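# Fit the spool piece between two spring-loaded pipe ends

## Task

Using any number of the three arms (mounted on the table top, scene frame, metres: arm1 near x=+0.55, y=0.00, z=+0.72 facing +180°; arm2 near x=0.00, y=+0.65, z=+0.72 facing -90°; arm3 near x=0.00, y=-0.65, z=+0.72 facing +90°; angles counter-clockwise from +x), install the spool piece between the two pipe ends, which are spring-loaded and can be retracted enough to let it in. Each spool end must be fully seated inside the raised ring of the flange it faces, and it must stay that way without any robot holding it. Finish by releasing everything and moving the arms away.

## Robot and tools

Robots: three identical i2rt Big YAM arms named arm1, arm2 and arm3. Each has six revolute joints, a two-finger gripper and a wrist camera that sits on top of the hand looking toward the fingertips when joints 1 and 6 are zero and the hand is level and forward. Reach is about 1.0 m from the joint 1 axis. A fixed room camera, cam_high, also views the scene. Available camera names: arm1_cam_wrist, arm2_cam_wrist, arm3_cam_wrist, cam_high.

Frame: one shared scene frame, origin on the floor, +z up, lengths in metres. The hand point is midway between the fingertips; the hand z axis runs along the fingers and the fingers open and close along its y axis. Foot positions given in the task are approximate.

Tool execute_actions: argument actions is a list holding one action or none (an empty list only reports state and images). The action is an object keyed by arm name; each arm entry holds joints, a map from joint name to an absolute target (not an offset). Names, units and ranges: joint1_rad -2.879 to 2.879 (base yaw, positive counter-clockwise seen from above, 0 points where the foot faces); joint2_rad 0 to 3.141 (shoulder, 0 = upper arm back and near level, increasing lifts it up then forward); joint3_rad 0 to 3.019 (elbow, 0 = folded, increasing opens); joint4_rad -1.692 to 1.57 (hand pitch, positive raises fingers); joint5_rad -1.57 to 1.57 (hand side swing, positive to the arm's right); joint6_rad -2.094 to 2.094 (hand roll, positive clockwise viewed from behind); gripper_m 0 to 0.093 (fingertip gap in metres). Tolerances counted as reached: ±0.045, ±0.14, ±0.09, ±0.055, ±0.03, ±0.035 rad and ±0.003 m. Several arms may be listed in one action; their motions start together and may finish at different moments. Each action lasts at most 15 s. Optional cameras chooses which images return: omitted, null or ["all"] gives all, [] gives none. Any unknown key, name or out-of-range number rejects the whole call and nothing moves. Joints can move at different rates, so the hand may sweep a wide path between postures.

Tool wait: seconds from 0 to 10; issues nothing new and returns the same state and images.

Tool zoom_image: camera plus region [x0, y0, x1, y1] in pixels of that camera's most recent full image, origin top-left, at most 504 by 504; returns a closer view.

Tool finished_scene: pass the current scene number; it ends the scene permanently after the last command has been held, and reports success. The next scene's task appears in its result. If resuming from a summary, first send execute_actions with an empty list to learn the scene and task.

Result lines: joint_positions gives measured joint values. joint_status tells how each commanded motion of the last accepted action ended. off_target means it stopped short and may still be pushing. contact_stop or time_out means it now holds where it stopped, except a joint still pushing after a time_out, which keeps a target no farther than 0.375, 0.375, 0.113, 0.225, 0.075, 0.3 rad (joints 1 to 6) from its position and continues if the way clears; on_its_own lists such joints, and its held at value is the target, not the position. To relieve a push, command the joint its reported position. joint command not followed (often with a cause: line) means a collision check blocked that arm's joint targets (the gripper part still runs); those joints show not_followed and may be retried on later actions until valid targets are sent. Calls without an action never show this line. Joints omitted from an action may still be chasing old targets. Tiny target changes may not move a joint. A joint carrying a load sinks after a stop.

Motor heat: holding loads warms motors, even between replies. MOTOR HOT appears from 85 °C; at 100 °C that arm goes limp and falls (OVER-TEMPERATURE FAULT), and unfinished keys read limit_stop_at_motor_heat; resend the target afterwards. Some heat persists into the next scene.

Things to avoid: the arms keep pushing after contact and can push hard, so do not drive into fixtures or each other. A strong press between two arms ends the run; a hard hit may too. The self and inter-arm check can react late and ignores fingers, gripper housings and wrist cameras; no line reports arm-to-arm contact. Contact through a held or loose object is fine. Knocking anything out of the work area ends the scene. Drops, slips, slams and very hard pushes are penalised. Loose objects may occasionally get a small external shove. Robots act independently; a stalled arm does not pause the others. The simulation continues while you compose a reply, with the last command held. Fewer seconds of robot motion is better once the task is met.

Each tool is called in YAML: its name, and indented under it one key for each argument.

## Session

execute_actions:
  actions: []

Scene clock: 0.00 s.
arm1.joint_positions: joint1_rad=-0.111 joint2_rad=+0.527 joint3_rad=+1.361 joint4_rad=-1.473 joint5_rad=-0.126 joint6_rad=+0.178 gripper_m=+0.094
arm1.joint_status: not commanded
arm1.hand: x=+0.3696 y=-0.0120 z=+1.3144 quat_wxyz=(-0.072, -0.887, +0.086, +0.448) (m; scene frame)
arm2.joint_positions: joint1_rad=-0.388 joint2_rad=+0.516 joint3_rad=+1.448 joint4_rad=-1.222 joint5_rad=-0.017 joint6_rad=+0.212 gripper_m=+0.094
arm2.joint_status: not commanded
arm2.hand: x=-0.0629 y=+0.4617 z=+1.3791 quat_wxyz=(-0.392, -0.703, -0.396, +0.443) (m; scene frame)
arm3.joint_positions: joint1_rad=-0.508 joint2_rad=+0.535 joint3_rad=+1.369 joint4_rad=-1.498 joint5_rad=+0.009 joint6_rad=-0.254 gripper_m=+0.094
arm3.joint_status: not commanded
arm3.hand: x=+0.0867 y=-0.4911 z=+1.2922 quat_wxyz=(-0.403, +0.555, -0.707, -0.172) (m; scene frame)
pictures: arm1_cam_wrist, arm2_cam_wrist, arm3_cam_wrist, cam_high
Images, in order (width x height): arm1_cam_wrist 616x616, arm2_cam_wrist 616x616, arm3_cam_wrist 616x616, cam_high 504x504.

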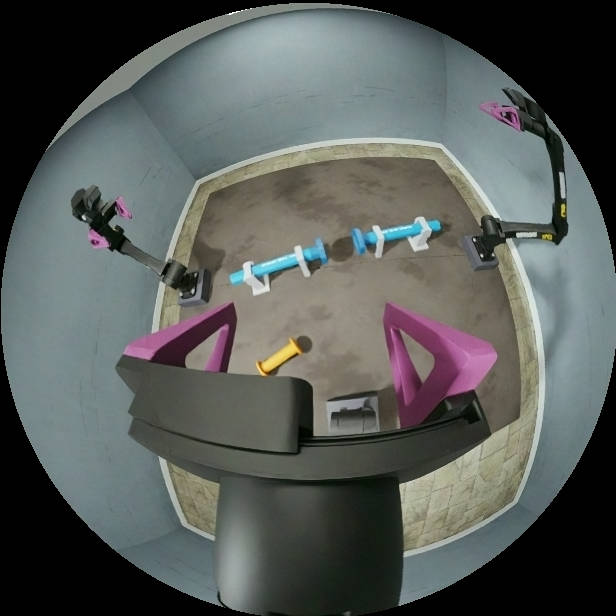

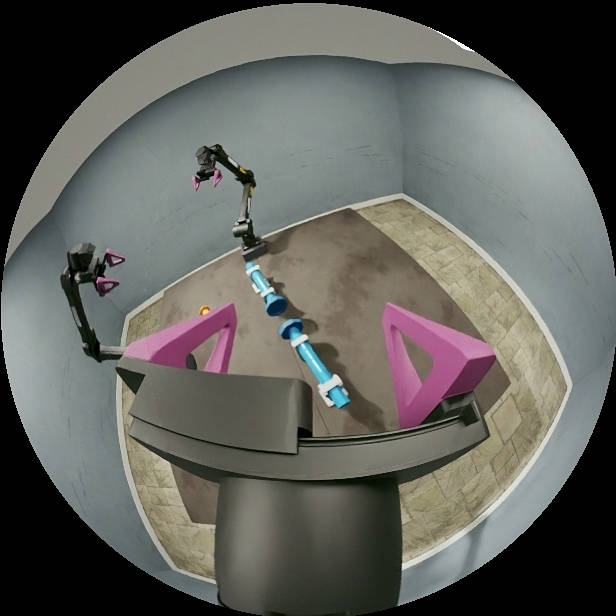

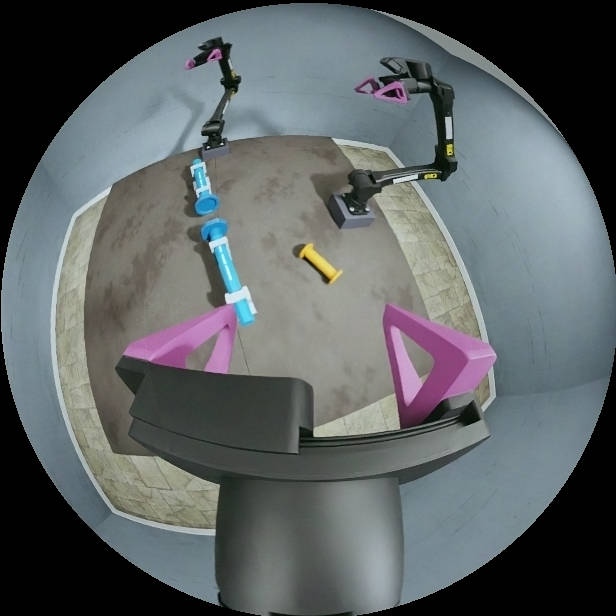

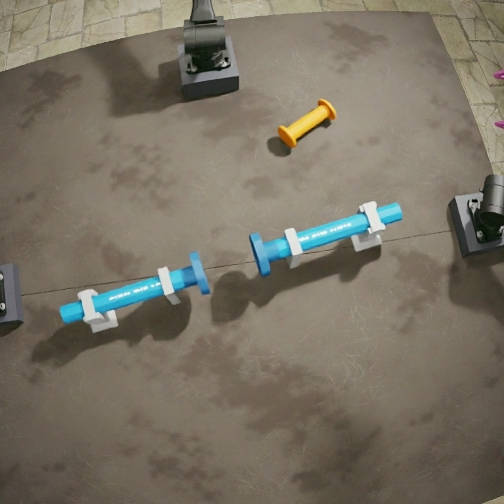

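execute_actions:
  actions:
    - {"arm1":{"joints":{"joint1_rad":0.93,"joint2_rad":1.5,"joint3_rad":1.5,"joint4_rad":-1.57,"joint5_rad":0,"joint6_rad":0}},"arm2":{"joints":{"joint1_rad":0,"joint2_rad":1.2,"joint3_rad":1.0,"joint4_rad":-1.2,"joint5_rad":0,"joint6_rad":0}},"arm3":{"joints":{"joint1_rad":0.4,"joint2_rad":1.8,"joint3_rad":1.5,"joint4_rad":-1.2,"joint5_rad":0,"joint6_rad":0}}}

Scene clock: 24.77 s.
arm1.joint_positions: joint1_rad=+0.939 joint2_rad=+1.508 joint3_rad=+1.489 joint4_rad=-1.557 joint5_rad=+0.001 joint6_rad=+0.007 gripper_m=+0.094
arm1.joint_status: all done
arm1.hand: x=+0.2971 y=-0.3701 z=+1.0535 quat_wxyz=(+0.008, -0.887, -0.461, -0.003) (m; scene frame)
arm2.joint_positions: joint1_rad=-0.005 joint2_rad=+1.208 joint3_rad=+0.991 joint4_rad=-1.202 joint5_rad=+0.000 joint6_rad=+0.011 gripper_m=+0.094
arm2.joint_status: all done
arm2.hand: x=+0.0117 y=+0.2863 z=+0.9473 quat_wxyz=(-0.050, -0.697, -0.714, +0.047) (m; scene frame)
arm3.joint_positions: joint1_rad=+0.410 joint2_rad=+1.800 joint3_rad=+1.487 joint4_rad=-1.208 joint5_rad=+0.000 joint6_rad=-0.008 gripper_m=+0.094
arm3.joint_status: all done
arm3.hand: x=-0.2282 y=-0.1501 z=+0.8992 quat_wxyz=(-0.013, +0.843, -0.537, -0.020) (m; scene frame)
pictures: arm1_cam_wrist, arm2_cam_wrist, arm3_cam_wrist, cam_high
Images, in order (width x height): arm1_cam_wrist 616x616, arm2_cam_wrist 616x616, arm3_cam_wrist 616x616, cam_high 504x504.

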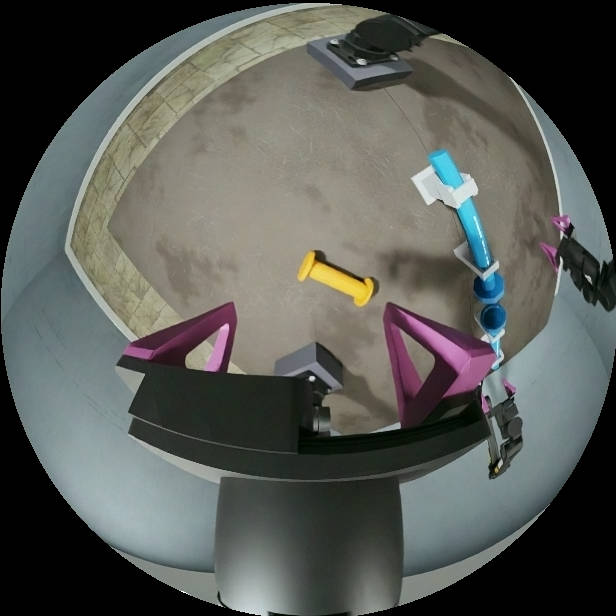

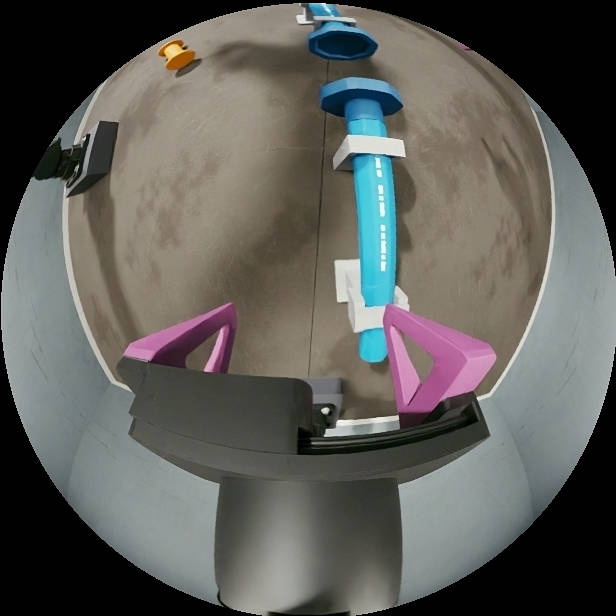

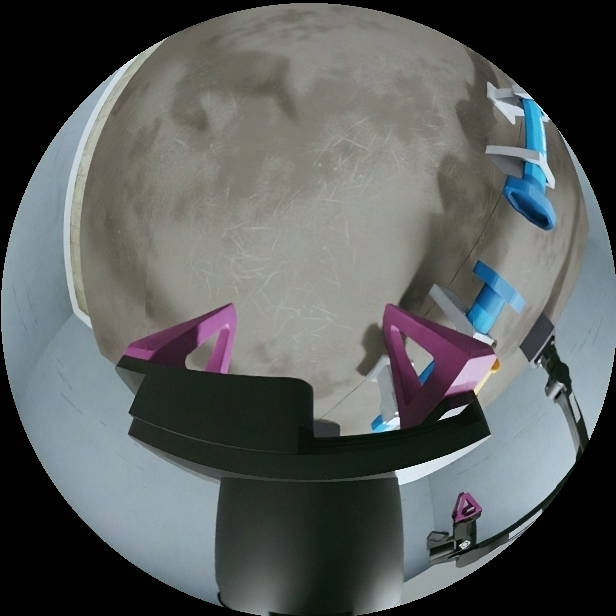

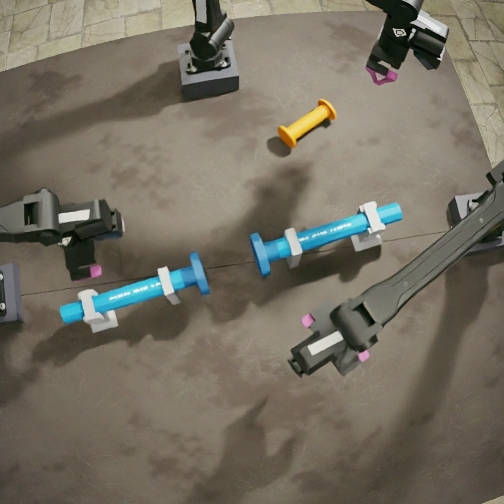

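execute_actions:
  actions:
    - {"arm1":{"joints":{"joint1_rad":0.8,"joint2_rad":1.19,"joint3_rad":0.83,"joint4_rad":-1.21,"joint6_rad":-1.26}},"arm2":{"joints":{"joint1_rad":-0.17,"joint4_rad":-1.35,"joint6_rad":-0.33}},"arm3":{"joints":{"joint1_rad":0.6,"joint2_rad":0.8,"joint3_rad":1.2}}}
  cameras: ["arm1_cam_wrist","arm2_cam_wrist","cam_high"]

Scene clock: 50.07 s.
arm1.joint_positions: joint1_rad=+0.790 joint2_rad=+1.190 joint3_rad=+0.827 joint4_rad=-1.225 joint5_rad=+0.000 joint6_rad=-1.251 gripper_m=+0.094
arm1.joint_status: all done
arm1.hand: x=+0.3469 y=-0.2179 z=+0.9214 quat_wxyz=(+0.003, -0.511, -0.859, -0.012) (m; scene frame)
arm2.joint_positions: joint1_rad=-0.172 joint2_rad=+1.208 joint3_rad=+0.991 joint4_rad=-1.341 joint5_rad=+0.000 joint6_rad=-0.319 gripper_m=+0.094
arm2.joint_status: all done
arm2.hand: x=-0.0440 y=+0.3233 z=+0.9450 quat_wxyz=(+0.001, -0.639, -0.770, -0.001) (m; scene frame)
arm3.joint_positions: joint1_rad=+0.609 joint2_rad=+0.793 joint3_rad=+1.205 joint4_rad=-1.207 joint5_rad=-0.001 joint6_rad=-0.006 gripper_m=+0.094
arm3.joint_status: all done
arm3.hand: x=-0.1916 y=-0.3854 z=+1.2045 quat_wxyz=(-0.172, +0.826, -0.418, -0.337) (m; scene frame)
pictures: arm1_cam_wrist, arm2_cam_wrist, cam_high
Images, in order (width x height): arm1_cam_wrist 616x616, arm2_cam_wrist 616x616, cam_high 504x504.

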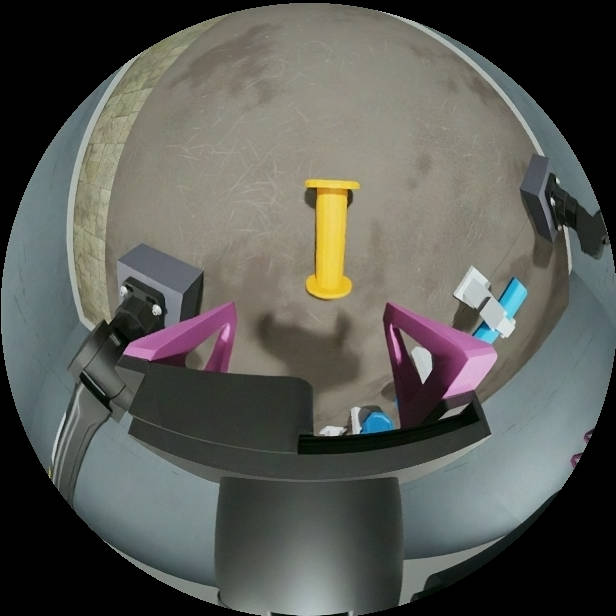

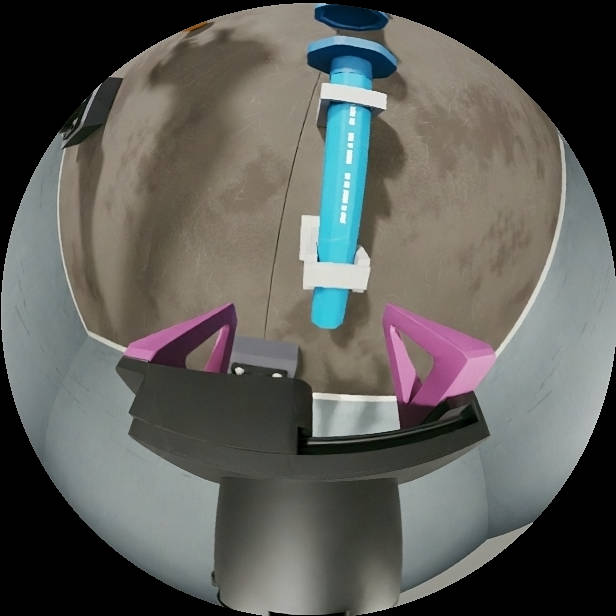

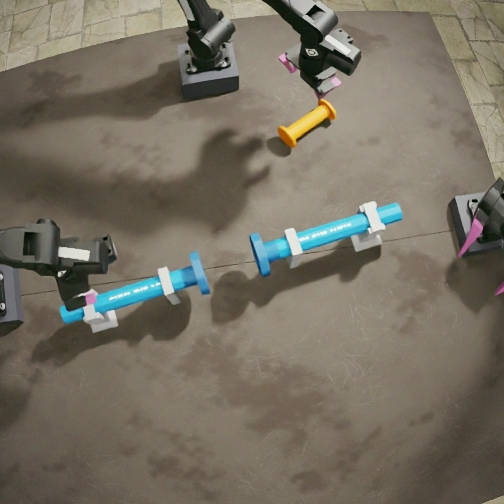

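execute_actions:
  actions:
    - {"arm1":{"joints":{"joint1_rad":0.77,"joint2_rad":1.422,"joint3_rad":0.739,"joint4_rad":-0.888}},"arm2":{"joints":{"joint1_rad":-0.081,"joint2_rad":1.517,"joint3_rad":1.206,"joint4_rad":-1.26,"joint6_rad":-0.25}}}
  cameras: ["arm1_cam_wrist","arm2_cam_wrist","cam_high"]

Scene clock: 62.30 s.
arm1.joint_positions: joint1_rad=+0.779 joint2_rad=+1.430 joint3_rad=+0.740 joint4_rad=-0.902 joint5_rad=+0.000 joint6_rad=-1.252 gripper_m=+0.094
arm1.joint_status: all done
arm1.hand: x=+0.3248 y=-0.2347 z=+0.8213 quat_wxyz=(+0.003, -0.515, -0.857, -0.014) (m; scene frame)
arm2.joint_positions: joint1_rad=-0.083 joint2_rad=+1.526 joint3_rad=+1.165 joint4_rad=-1.262 joint5_rad=+0.000 joint6_rad=-0.261 gripper_m=+0.094
arm2.joint_status: all done
arm2.hand: x=-0.0191 y=+0.2312 z=+0.8943 quat_wxyz=(+0.020, -0.626, -0.779, -0.027) (m; scene frame)
arm3.joint_positions: joint1_rad=+0.609 joint2_rad=+0.793 joint3_rad=+1.205 joint4_rad=-1.207 joint5_rad=-0.001 joint6_rad=-0.006 gripper_m=+0.094
arm3.joint_status: not commanded
arm3.hand: x=-0.1916 y=-0.3854 z=+1.2045 quat_wxyz=(-0.172, +0.826, -0.418, -0.337) (m; scene frame)
pictures: arm1_cam_wrist, arm2_cam_wrist, cam_high
Images, in order (width x height): arm1_cam_wrist 616x616, arm2_cam_wrist 616x616, cam_high 504x504.

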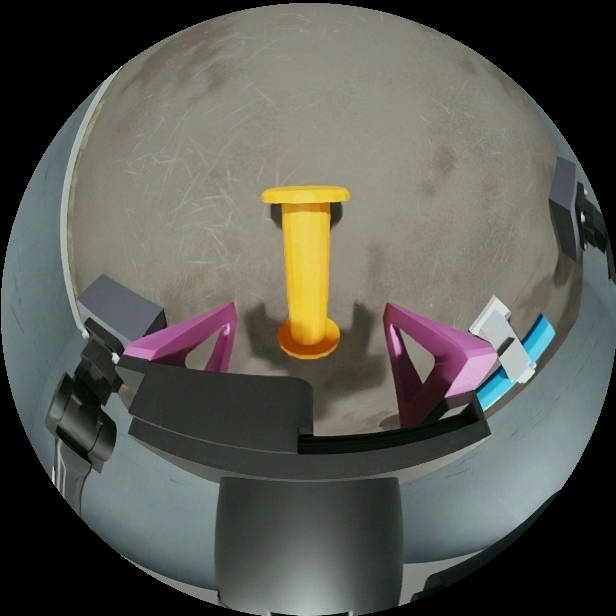

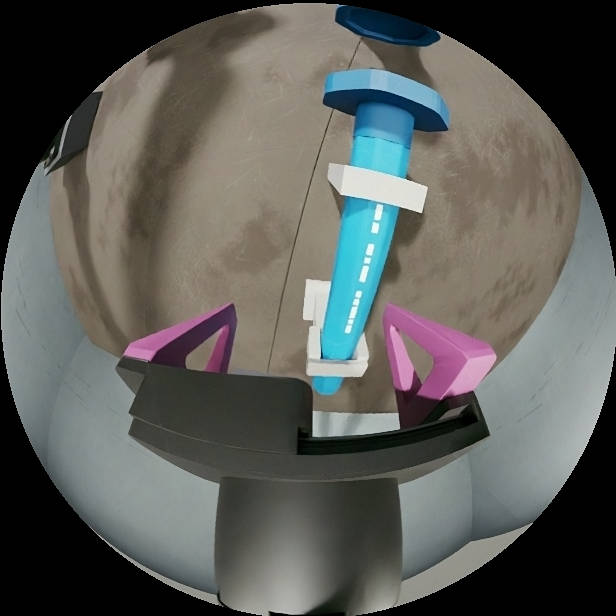

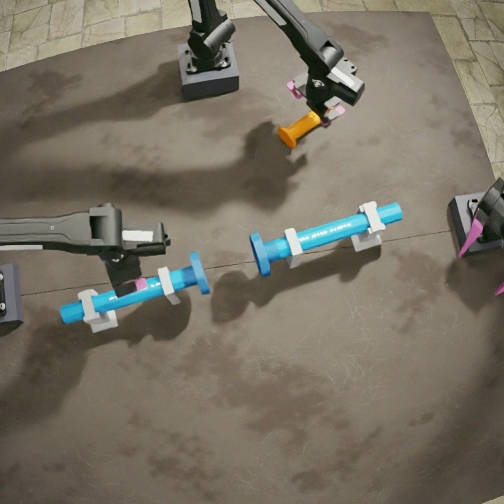

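execute_actions:
  actions:
    - {"arm1":{"joints":{"joint2_rad":1.575,"joint3_rad":0.705,"joint4_rad":-0.7}},"arm2":{"joints":{"joint1_rad":-0.143,"joint2_rad":1.557,"joint3_rad":1.133,"joint4_rad":-1.147,"joint6_rad":-0.27}}}
  cameras: ["arm1_cam_wrist","arm2_cam_wrist"]

Scene clock: 68.67 s.
arm1.joint_positions: joint1_rad=+0.779 joint2_rad=+1.578 joint3_rad=+0.708 joint4_rad=-0.715 joint5_rad=+0.000 joint6_rad=-1.252 gripper_m=+0.094
arm1.joint_status: all done
arm1.hand: x=+0.3175 y=-0.2413 z=+0.7662 quat_wxyz=(+0.004, -0.515, -0.857, -0.011) (m; scene frame)
arm2.joint_positions: joint1_rad=-0.140 joint2_rad=+1.550 joint3_rad=+1.144 joint4_rad=-1.157 joint5_rad=+0.000 joint6_rad=-0.261 gripper_m=+0.094
arm2.joint_status: all done
arm2.hand: x=-0.0447 y=+0.2158 z=+0.8768 quat_wxyz=(+0.002, -0.649, -0.761, -0.003) (m; scene frame)
arm3.joint_positions: joint1_rad=+0.609 joint2_rad=+0.793 joint3_rad=+1.205 joint4_rad=-1.207 joint5_rad=-0.001 joint6_rad=-0.006 gripper_m=+0.094
arm3.joint_status: not commanded
arm3.hand: x=-0.1916 y=-0.3854 z=+1.2045 quat_wxyz=(-0.172, +0.826, -0.418, -0.337) (m; scene frame)
pictures: arm1_cam_wrist, arm2_cam_wrist
Images, in order (width x height): arm1_cam_wrist 616x616, arm2_cam_wrist 616x616.

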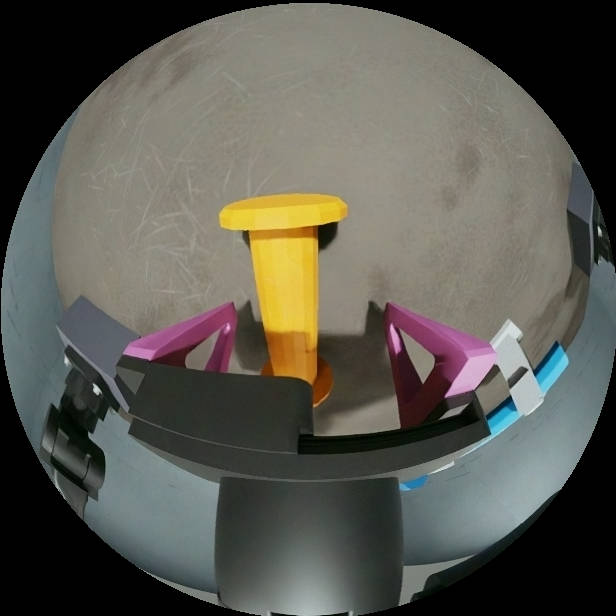

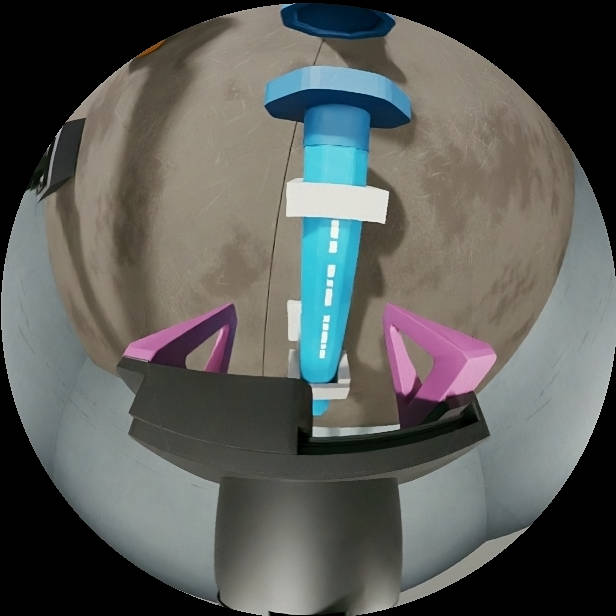

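execute_actions:
  actions:
    - {"arm1":{"joints":{"joint2_rad":1.615,"joint3_rad":0.705,"joint4_rad":-0.67}},"arm2":{"joints":{"joint2_rad":1.652,"joint3_rad":1.09,"joint4_rad":-1.01}}}
  cameras: ["arm1_cam_wrist","arm2_cam_wrist","cam_high"]

execute_actions:
  actions:
    - {"arm1":{"joints":{"gripper_m":0.02}}}
  cameras: ["arm1_cam_wrist"]

Scene clock: 74.33 s.
arm1.joint_positions: joint1_rad=+0.779 joint2_rad=+1.603 joint3_rad=+0.708 joint4_rad=-0.685 joint5_rad=+0.000 joint6_rad=-1.252 gripper_m=+0.094
arm1.joint_status: all done
arm1.hand: x=+0.3152 y=-0.2437 z=+0.7583 quat_wxyz=(+0.004, -0.515, -0.857, -0.008) (m; scene frame)
arm2.joint_positions: joint1_rad=-0.140 joint2_rad=+1.662 joint3_rad=+1.096 joint4_rad=-1.019 joint5_rad=+0.000 joint6_rad=-0.261 gripper_m=+0.094
arm2.joint_status: all done
arm2.hand: x=-0.0454 y=+0.2089 z=+0.8134 quat_wxyz=(+0.009, -0.649, -0.761, -0.012) (m; scene frame)
arm3.joint_positions: joint1_rad=+0.609 joint2_rad=+0.793 joint3_rad=+1.205 joint4_rad=-1.207 joint5_rad=-0.001 joint6_rad=-0.006 gripper_m=+0.094
arm3.joint_status: not commanded
arm3.hand: x=-0.1916 y=-0.3854 z=+1.2045 quat_wxyz=(-0.172, +0.826, -0.418, -0.337) (m; scene frame)
pictures: arm1_cam_wrist, arm2_cam_wrist, cam_high
Images, in order (width x height): arm1_cam_wrist 616x616, arm2_cam_wrist 616x616, cam_high 504x504.

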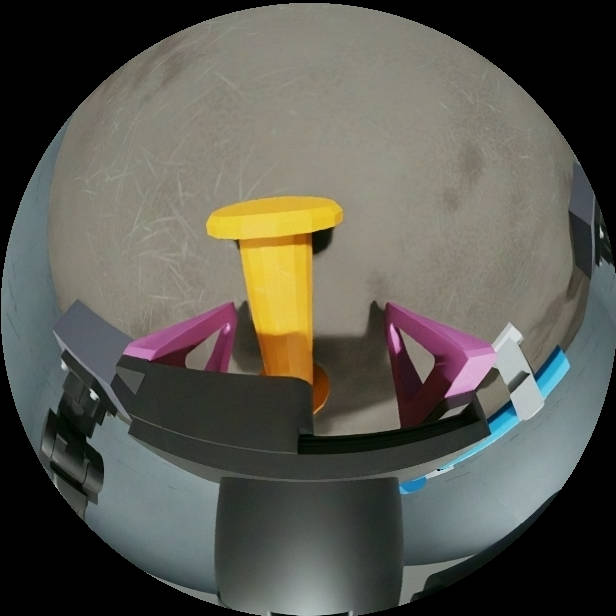

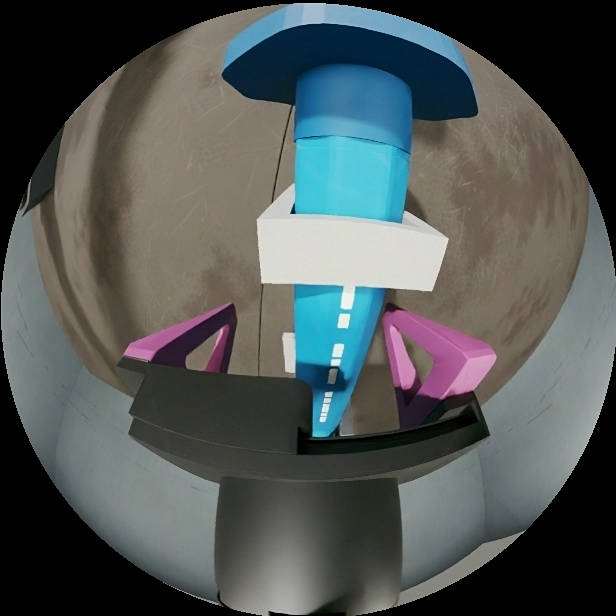

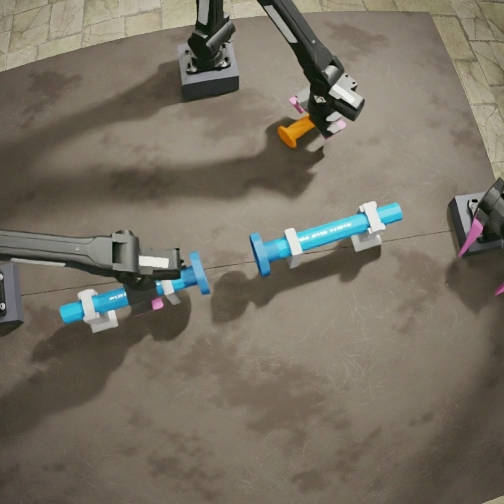

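Scene clock: 75.00 s.
arm1.joint_positions: joint1_rad=+0.779 joint2_rad=+1.603 joint3_rad=+0.707 joint4_rad=-0.680 joint5_rad=+0.000 joint6_rad=-1.254 gripper_m=+0.035
arm1.joint_status: gripper_m off_target (ended at +0.035, target +0.020)
arm1.hand: x=+0.3150 y=-0.2441 z=+0.7579 quat_wxyz=(+0.004, -0.515, -0.857, -0.007) (m; scene frame)
arm2.joint_positions: joint1_rad=-0.140 joint2_rad=+1.662 joint3_rad=+1.096 joint4_rad=-1.019 joint5_rad=+0.000 joint6_rad=-0.261 gripper_m=+0.094
arm2.joint_status: not commanded
arm2.hand: x=-0.0454 y=+0.2089 z=+0.8134 quat_wxyz=(+0.009, -0.649, -0.761, -0.012) (m; scene frame)
arm3.joint_positions: joint1_rad=+0.609 joint2_rad=+0.793 joint3_rad=+1.205 joint4_rad=-1.207 joint5_rad=-0.001 joint6_rad=-0.006 gripper_m=+0.094
arm3.joint_status: not commanded
arm3.hand: x=-0.1916 y=-0.3854 z=+1.2045 quat_wxyz=(-0.172, +0.826, -0.418, -0.337) (m; scene frame)
pictures: arm1_cam_wrist
Images, in order (width x height): arm1_cam_wrist 616x616.

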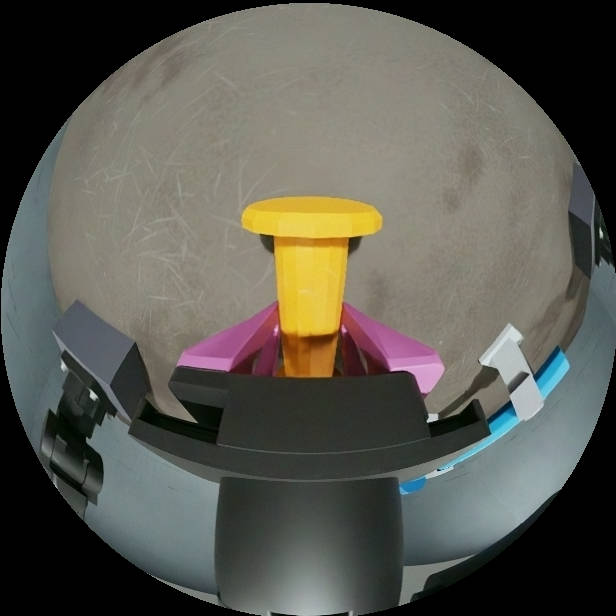

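execute_actions:
  actions:
    - {"arm1":{"joints":{"joint2_rad":1.19,"joint3_rad":0.83,"joint4_rad":-1.21}},"arm2":{"joints":{"joint1_rad":-0.165,"joint2_rad":1.71,"joint4_rad":-0.96}}}
  cameras: ["arm2_cam_wrist"]

execute_actions:
  actions:
    - {"arm2":{"joints":{"gripper_m":0.02}}}
  cameras: ["arm1_cam_wrist","arm2_cam_wrist","cam_high"]

Scene clock: 80.07 s.
arm1.joint_positions: joint1_rad=+0.779 joint2_rad=+1.186 joint3_rad=+0.796 joint4_rad=-1.197 joint5_rad=+0.000 joint6_rad=-1.254 gripper_m=+0.035
arm1.joint_status: all done
arm1.hand: x=+0.3484 y=-0.2118 z=+0.9113 quat_wxyz=(+0.003, -0.515, -0.857, -0.012) (m; scene frame)
arm2.joint_positions: joint1_rad=-0.153 joint2_rad=+1.706 joint3_rad=+1.096 joint4_rad=-0.970 joint5_rad=+0.000 joint6_rad=-0.261 gripper_m=+0.094
arm2.joint_status: all done
arm2.hand: x=-0.0521 y=+0.2016 z=+0.7945 quat_wxyz=(+0.007, -0.654, -0.757, -0.010) (m; scene frame)
arm3.joint_positions: joint1_rad=+0.609 joint2_rad=+0.793 joint3_rad=+1.205 joint4_rad=-1.207 joint5_rad=-0.001 joint6_rad=-0.006 gripper_m=+0.094
arm3.joint_status: not commanded
arm3.hand: x=-0.1916 y=-0.3854 z=+1.2045 quat_wxyz=(-0.172, +0.826, -0.418, -0.337) (m; scene frame)
pictures: arm2_cam_wrist
Images, in order (width x height): arm2_cam_wrist 616x616.

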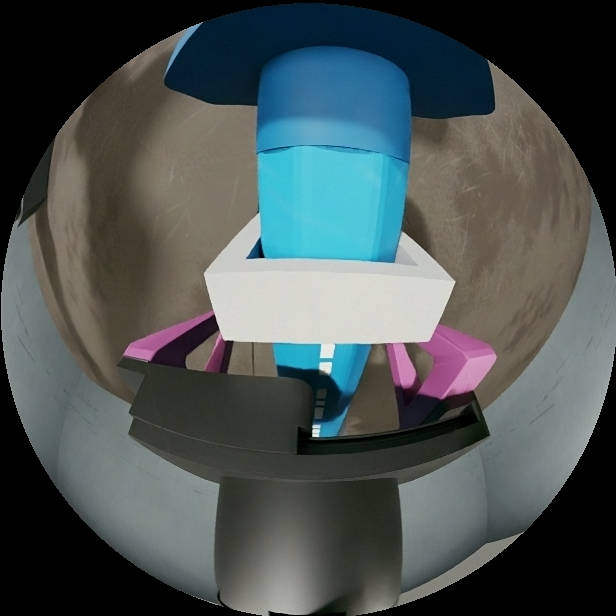

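Scene clock: 80.73 s.
arm1.joint_positions: joint1_rad=+0.779 joint2_rad=+1.186 joint3_rad=+0.796 joint4_rad=-1.197 joint5_rad=+0.000 joint6_rad=-1.254 gripper_m=+0.035
arm1.joint_status: not commanded
arm1.hand: x=+0.3484 y=-0.2118 z=+0.9113 quat_wxyz=(+0.003, -0.515, -0.857, -0.012) (m; scene frame)
arm2.joint_positions: joint1_rad=-0.163 joint2_rad=+1.706 joint3_rad=+1.096 joint4_rad=-0.964 joint5_rad=+0.004 joint6_rad=-0.260 gripper_m=+0.038
arm2.joint_status: gripper_m off_target (ended at +0.038, target +0.020)
arm2.hand: x=-0.0574 y=+0.2008 z=+0.7942 quat_wxyz=(+0.007, -0.658, -0.753, -0.006) (m; scene frame)
arm3.joint_positions: joint1_rad=+0.609 joint2_rad=+0.793 joint3_rad=+1.205 joint4_rad=-1.207 joint5_rad=-0.001 joint6_rad=-0.006 gripper_m=+0.094
arm3.joint_status: not commanded
arm3.hand: x=-0.1916 y=-0.3854 z=+1.2045 quat_wxyz=(-0.172, +0.826, -0.418, -0.337) (m; scene frame)
pictures: arm1_cam_wrist, arm2_cam_wrist, cam_high
Images, in order (width x height): arm1_cam_wrist 616x616, arm2_cam_wrist 616x616, cam_high 504x504.

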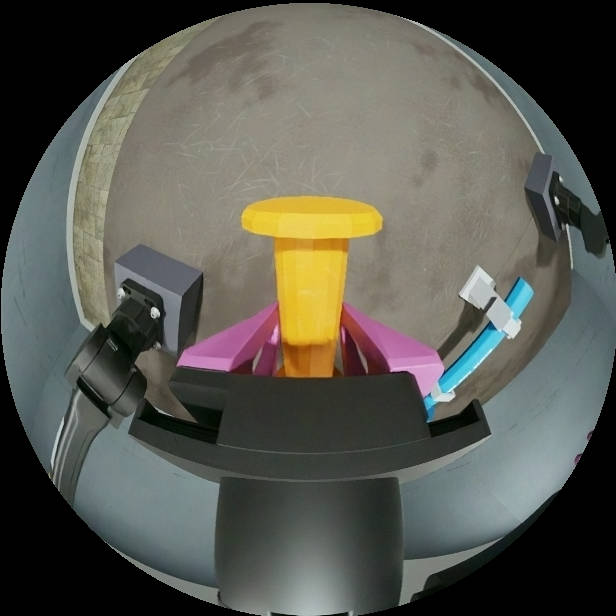

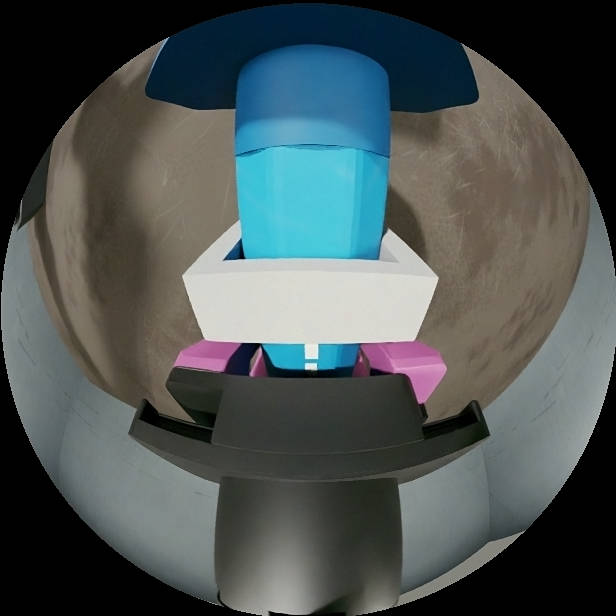

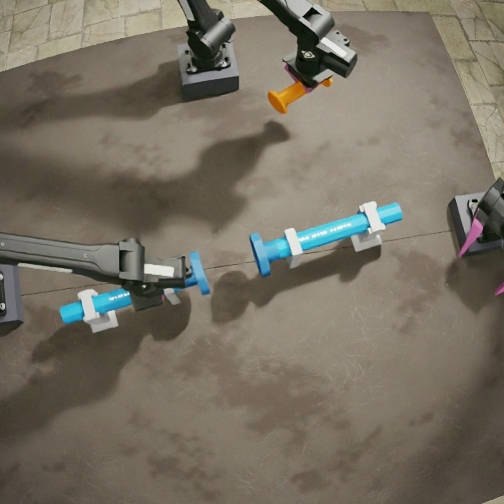

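execute_actions:
  actions:
    - {"arm1":{"joints":{"joint1_rad":-0.08,"joint2_rad":1.5,"joint3_rad":1.5,"joint4_rad":-1.5,"joint6_rad":-1.82}},"arm2":{"joints":{"joint1_rad":-0.2,"joint2_rad":1.56,"joint3_rad":0.94,"joint4_rad":-0.95,"joint6_rad":-0.3}}}
  cameras: ["cam_high"]

execute_actions:
  actions:
    - {"arm1":{"joints":{"joint2_rad":1.954,"joint3_rad":1.7,"joint4_rad":-1.317}}}

Scene clock: 95.13 s.
arm1.joint_positions: joint1_rad=-0.089 joint2_rad=+1.519 joint3_rad=+1.449 joint4_rad=-1.487 joint5_rad=+0.001 joint6_rad=-1.811 gripper_m=+0.035
arm1.joint_status: all done
arm1.hand: x=+0.0977 y=+0.0259 z=+1.0390 quat_wxyz=(+0.011, -0.641, -0.767, +0.000) (m; scene frame)
arm2.joint_positions: joint1_rad=-0.179 joint2_rad=+1.628 joint3_rad=+0.990 joint4_rad=-0.882 joint5_rad=-0.004 joint6_rad=-0.272 gripper_m=+0.038
arm2.joint_status: joint4_rad time_out (moved +0.082 of +0.014); the others done
arm2.on_its_own: joint4_rad reads -0.882 and still pushes toward -0.950 since a time_out
arm2.hand: x=-0.0600 y=+0.2230 z=+0.7946 quat_wxyz=(-0.011, -0.659, -0.752, +0.014) (m; scene frame)
arm3.joint_positions: joint1_rad=+0.609 joint2_rad=+0.793 joint3_rad=+1.205 joint4_rad=-1.207 joint5_rad=-0.001 joint6_rad=-0.006 gripper_m=+0.094
arm3.joint_status: not commanded
arm3.hand: x=-0.1916 y=-0.3854 z=+1.2045 quat_wxyz=(-0.172, +0.826, -0.418, -0.337) (m; scene frame)
pictures: cam_high
Images, in order (width x height): cam_high 504x504.

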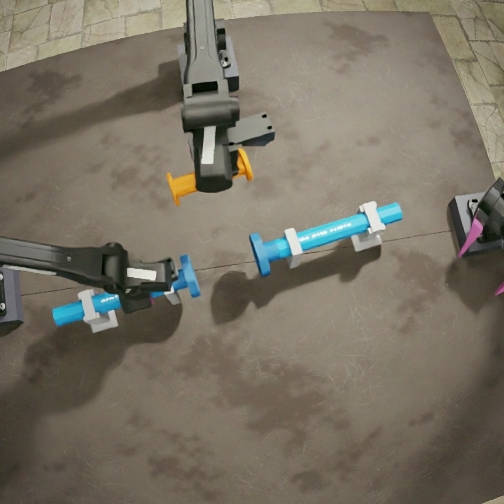

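not run: a stop came earlier in this reply.

execute_actions:
  actions:
    - {"arm1":{"joints":{"joint2_rad":1.954,"joint3_rad":1.7,"joint4_rad":-1.317}},"arm2":{"joints":{"joint2_rad":1.42,"joint3_rad":0.86,"joint4_rad":-0.9}}}

Scene clock: 100.23 s.
arm1.joint_positions: joint1_rad=-0.087 joint2_rad=+1.987 joint3_rad=+1.670 joint4_rad=-1.322 joint5_rad=+0.002 joint6_rad=-1.812 gripper_m=+0.035
arm1.joint_status: all done
arm1.hand: x=-0.0317 y=+0.0342 z=+0.8852 quat_wxyz=(-0.021, -0.640, -0.768, -0.024) (m; scene frame)
arm2.joint_positions: joint1_rad=-0.180 joint2_rad=+1.574 joint3_rad=+0.921 joint4_rad=-0.765 joint5_rad=-0.006 joint6_rad=-0.271 gripper_m=+0.038
arm2.joint_status: joint2_rad time_out (moved -0.054 of -0.208); joint4_rad time_out (moved +0.117 of -0.018); the others done
arm2.on_its_own: joint2_rad reads +1.574 and still pushes toward +1.420 since a time_out; joint4_rad reads -0.765 and still pushes toward -0.900 since a time_out
arm2.hand: x=-0.0602 y=+0.2220 z=+0.7966 quat_wxyz=(-0.040, -0.658, -0.750, +0.056) (m; scene frame)
arm3.joint_positions: joint1_rad=+0.609 joint2_rad=+0.793 joint3_rad=+1.205 joint4_rad=-1.207 joint5_rad=-0.001 joint6_rad=-0.006 gripper_m=+0.094
arm3.joint_status: not commanded
arm3.hand: x=-0.1916 y=-0.3854 z=+1.2045 quat_wxyz=(-0.172, +0.826, -0.418, -0.337) (m; scene frame)
pictures: arm1_cam_wrist, arm2_cam_wrist, arm3_cam_wrist, cam_high
Images, in order (width x height): arm1_cam_wrist 616x616, arm2_cam_wrist 616x616, arm3_cam_wrist 616x616, cam_high 504x504.

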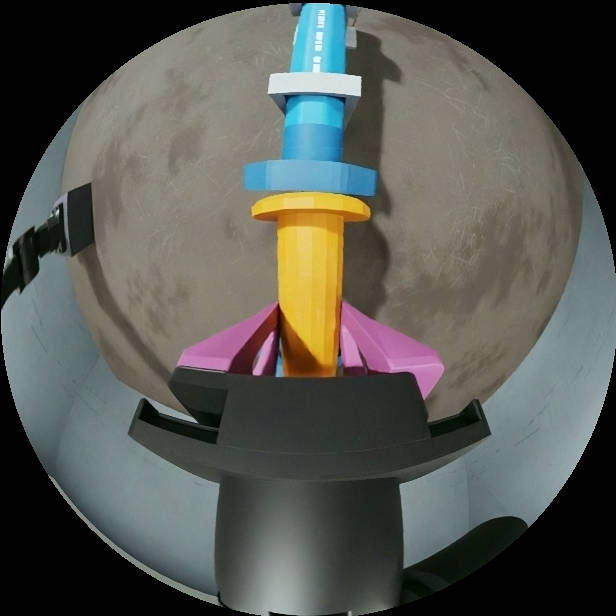

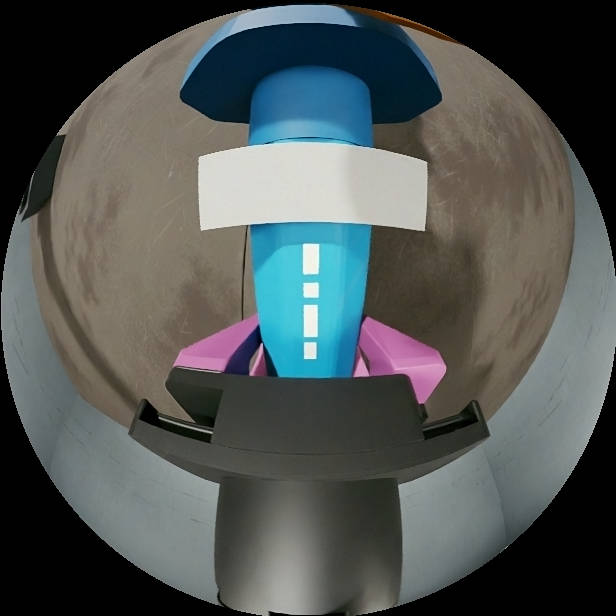

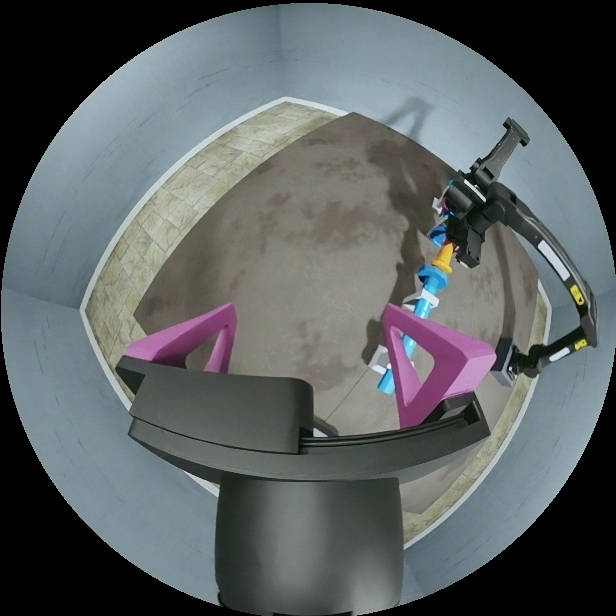

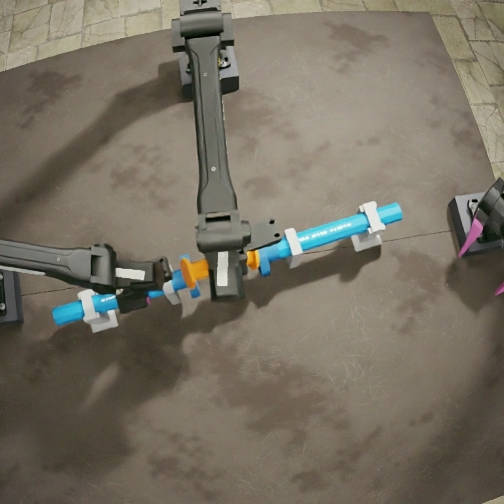

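execute_actions:
  actions:
    - {"arm2":{"joints":{"joint2_rad":1.56,"joint3_rad":0.93,"joint4_rad":-0.85}},"arm3":{"joints":{"joint1_rad":-0.075,"joint2_rad":1.445,"joint3_rad":1.072,"joint4_rad":-1.197,"joint6_rad":-0.24}}}
  cameras: ["arm3_cam_wrist","cam_high"]

Scene clock: 112.97 s.
arm1.joint_positions: joint1_rad=-0.087 joint2_rad=+1.987 joint3_rad=+1.670 joint4_rad=-1.322 joint5_rad=+0.002 joint6_rad=-1.812 gripper_m=+0.035
arm1.joint_status: not commanded
arm1.hand: x=-0.0317 y=+0.0342 z=+0.8852 quat_wxyz=(-0.021, -0.640, -0.768, -0.024) (m; scene frame)
arm2.joint_positions: joint1_rad=-0.180 joint2_rad=+1.581 joint3_rad=+0.927 joint4_rad=-0.769 joint5_rad=-0.006 joint6_rad=-0.271 gripper_m=+0.038
arm2.joint_status: joint4_rad time_out (moved -0.004 of -0.085); the others done
arm2.on_its_own: joint4_rad reads -0.769 and still pushes toward -0.850 since a time_out
arm2.hand: x=-0.0603 y=+0.2209 z=+0.7955 quat_wxyz=(-0.038, -0.658, -0.750, +0.054) (m; scene frame)
arm3.joint_positions: joint1_rad=-0.077 joint2_rad=+1.452 joint3_rad=+1.076 joint4_rad=-1.207 joint5_rad=+0.000 joint6_rad=-0.233 gripper_m=+0.094
arm3.joint_status: all done
arm3.hand: x=+0.0237 y=-0.2542 z=+0.9073 quat_wxyz=(+0.005, +0.766, -0.643, +0.004) (m; scene frame)
pictures: arm3_cam_wrist, cam_high
Images, in order (width x height): arm3_cam_wrist 616x616, cam_high 504x504.

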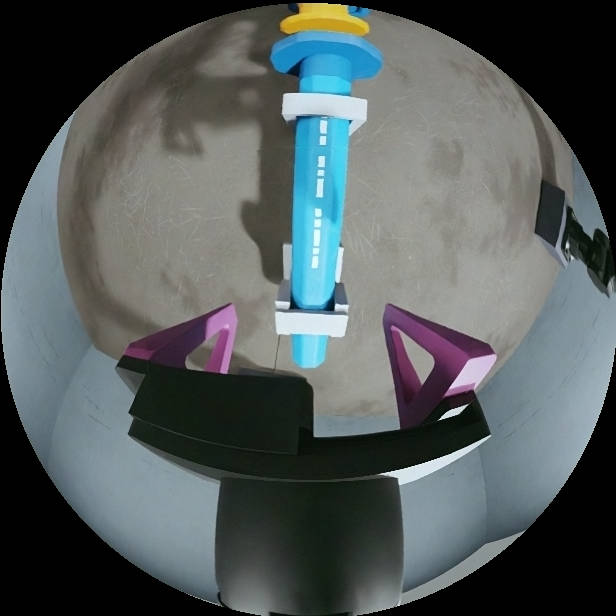

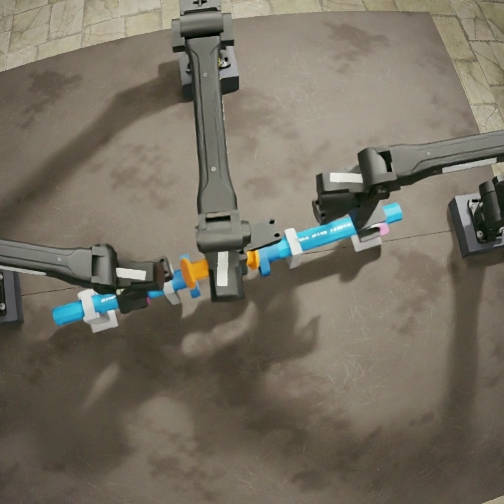

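execute_actions:
  actions:
    - {"arm3":{"joints":{"joint1_rad":-0.055,"joint2_rad":1.69,"joint3_rad":1.1,"joint4_rad":-0.98,"joint6_rad":-0.22}}}
  cameras: ["arm3_cam_wrist","cam_high"]

Scene clock: 118.23 s.
arm1.joint_positions: joint1_rad=-0.087 joint2_rad=+1.987 joint3_rad=+1.670 joint4_rad=-1.322 joint5_rad=+0.002 joint6_rad=-1.812 gripper_m=+0.035
arm1.joint_status: not commanded
arm1.hand: x=-0.0317 y=+0.0342 z=+0.8852 quat_wxyz=(-0.021, -0.640, -0.768, -0.024) (m; scene frame)
arm2.joint_positions: joint1_rad=-0.180 joint2_rad=+1.581 joint3_rad=+0.927 joint4_rad=-0.769 joint5_rad=-0.006 joint6_rad=-0.271 gripper_m=+0.038
arm2.joint_status: not commanded
arm2.on_its_own: joint4_rad reads -0.769 and still pushes toward -0.850 since a time_out
arm2.hand: x=-0.0603 y=+0.2209 z=+0.7955 quat_wxyz=(-0.038, -0.658, -0.750, +0.054) (m; scene frame)
arm3.joint_positions: joint1_rad=-0.066 joint2_rad=+1.705 joint3_rad=+1.076 joint4_rad=-0.997 joint5_rad=+0.000 joint6_rad=-0.227 gripper_m=+0.094
arm3.joint_status: all done
arm3.hand: x=+0.0210 y=-0.2155 z=+0.8054 quat_wxyz=(+0.022, +0.768, -0.640, +0.017) (m; scene frame)
pictures: arm3_cam_wrist, cam_high
Images, in order (width x height): arm3_cam_wrist 616x616, cam_high 504x504.

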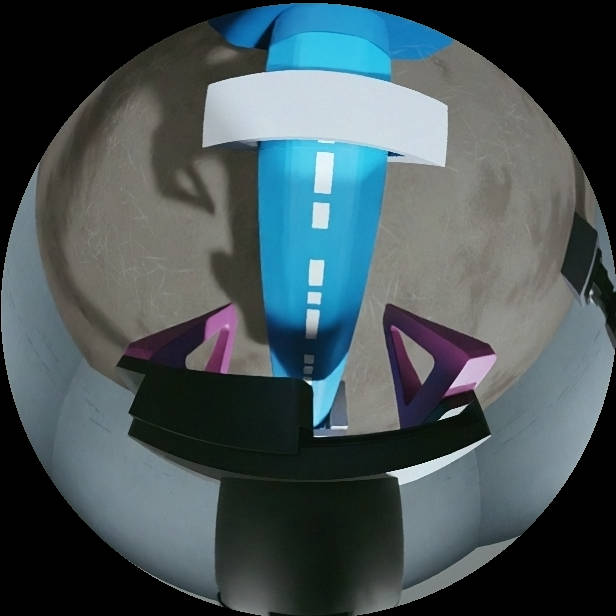

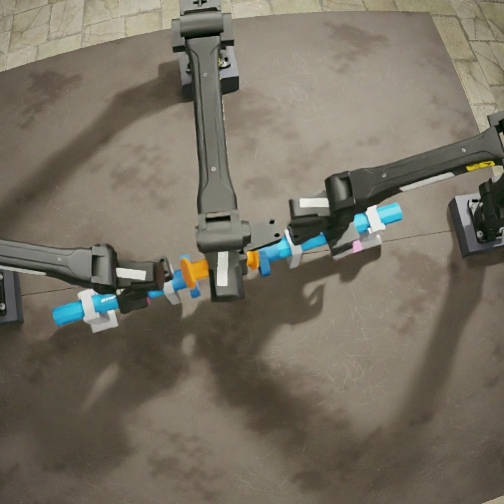

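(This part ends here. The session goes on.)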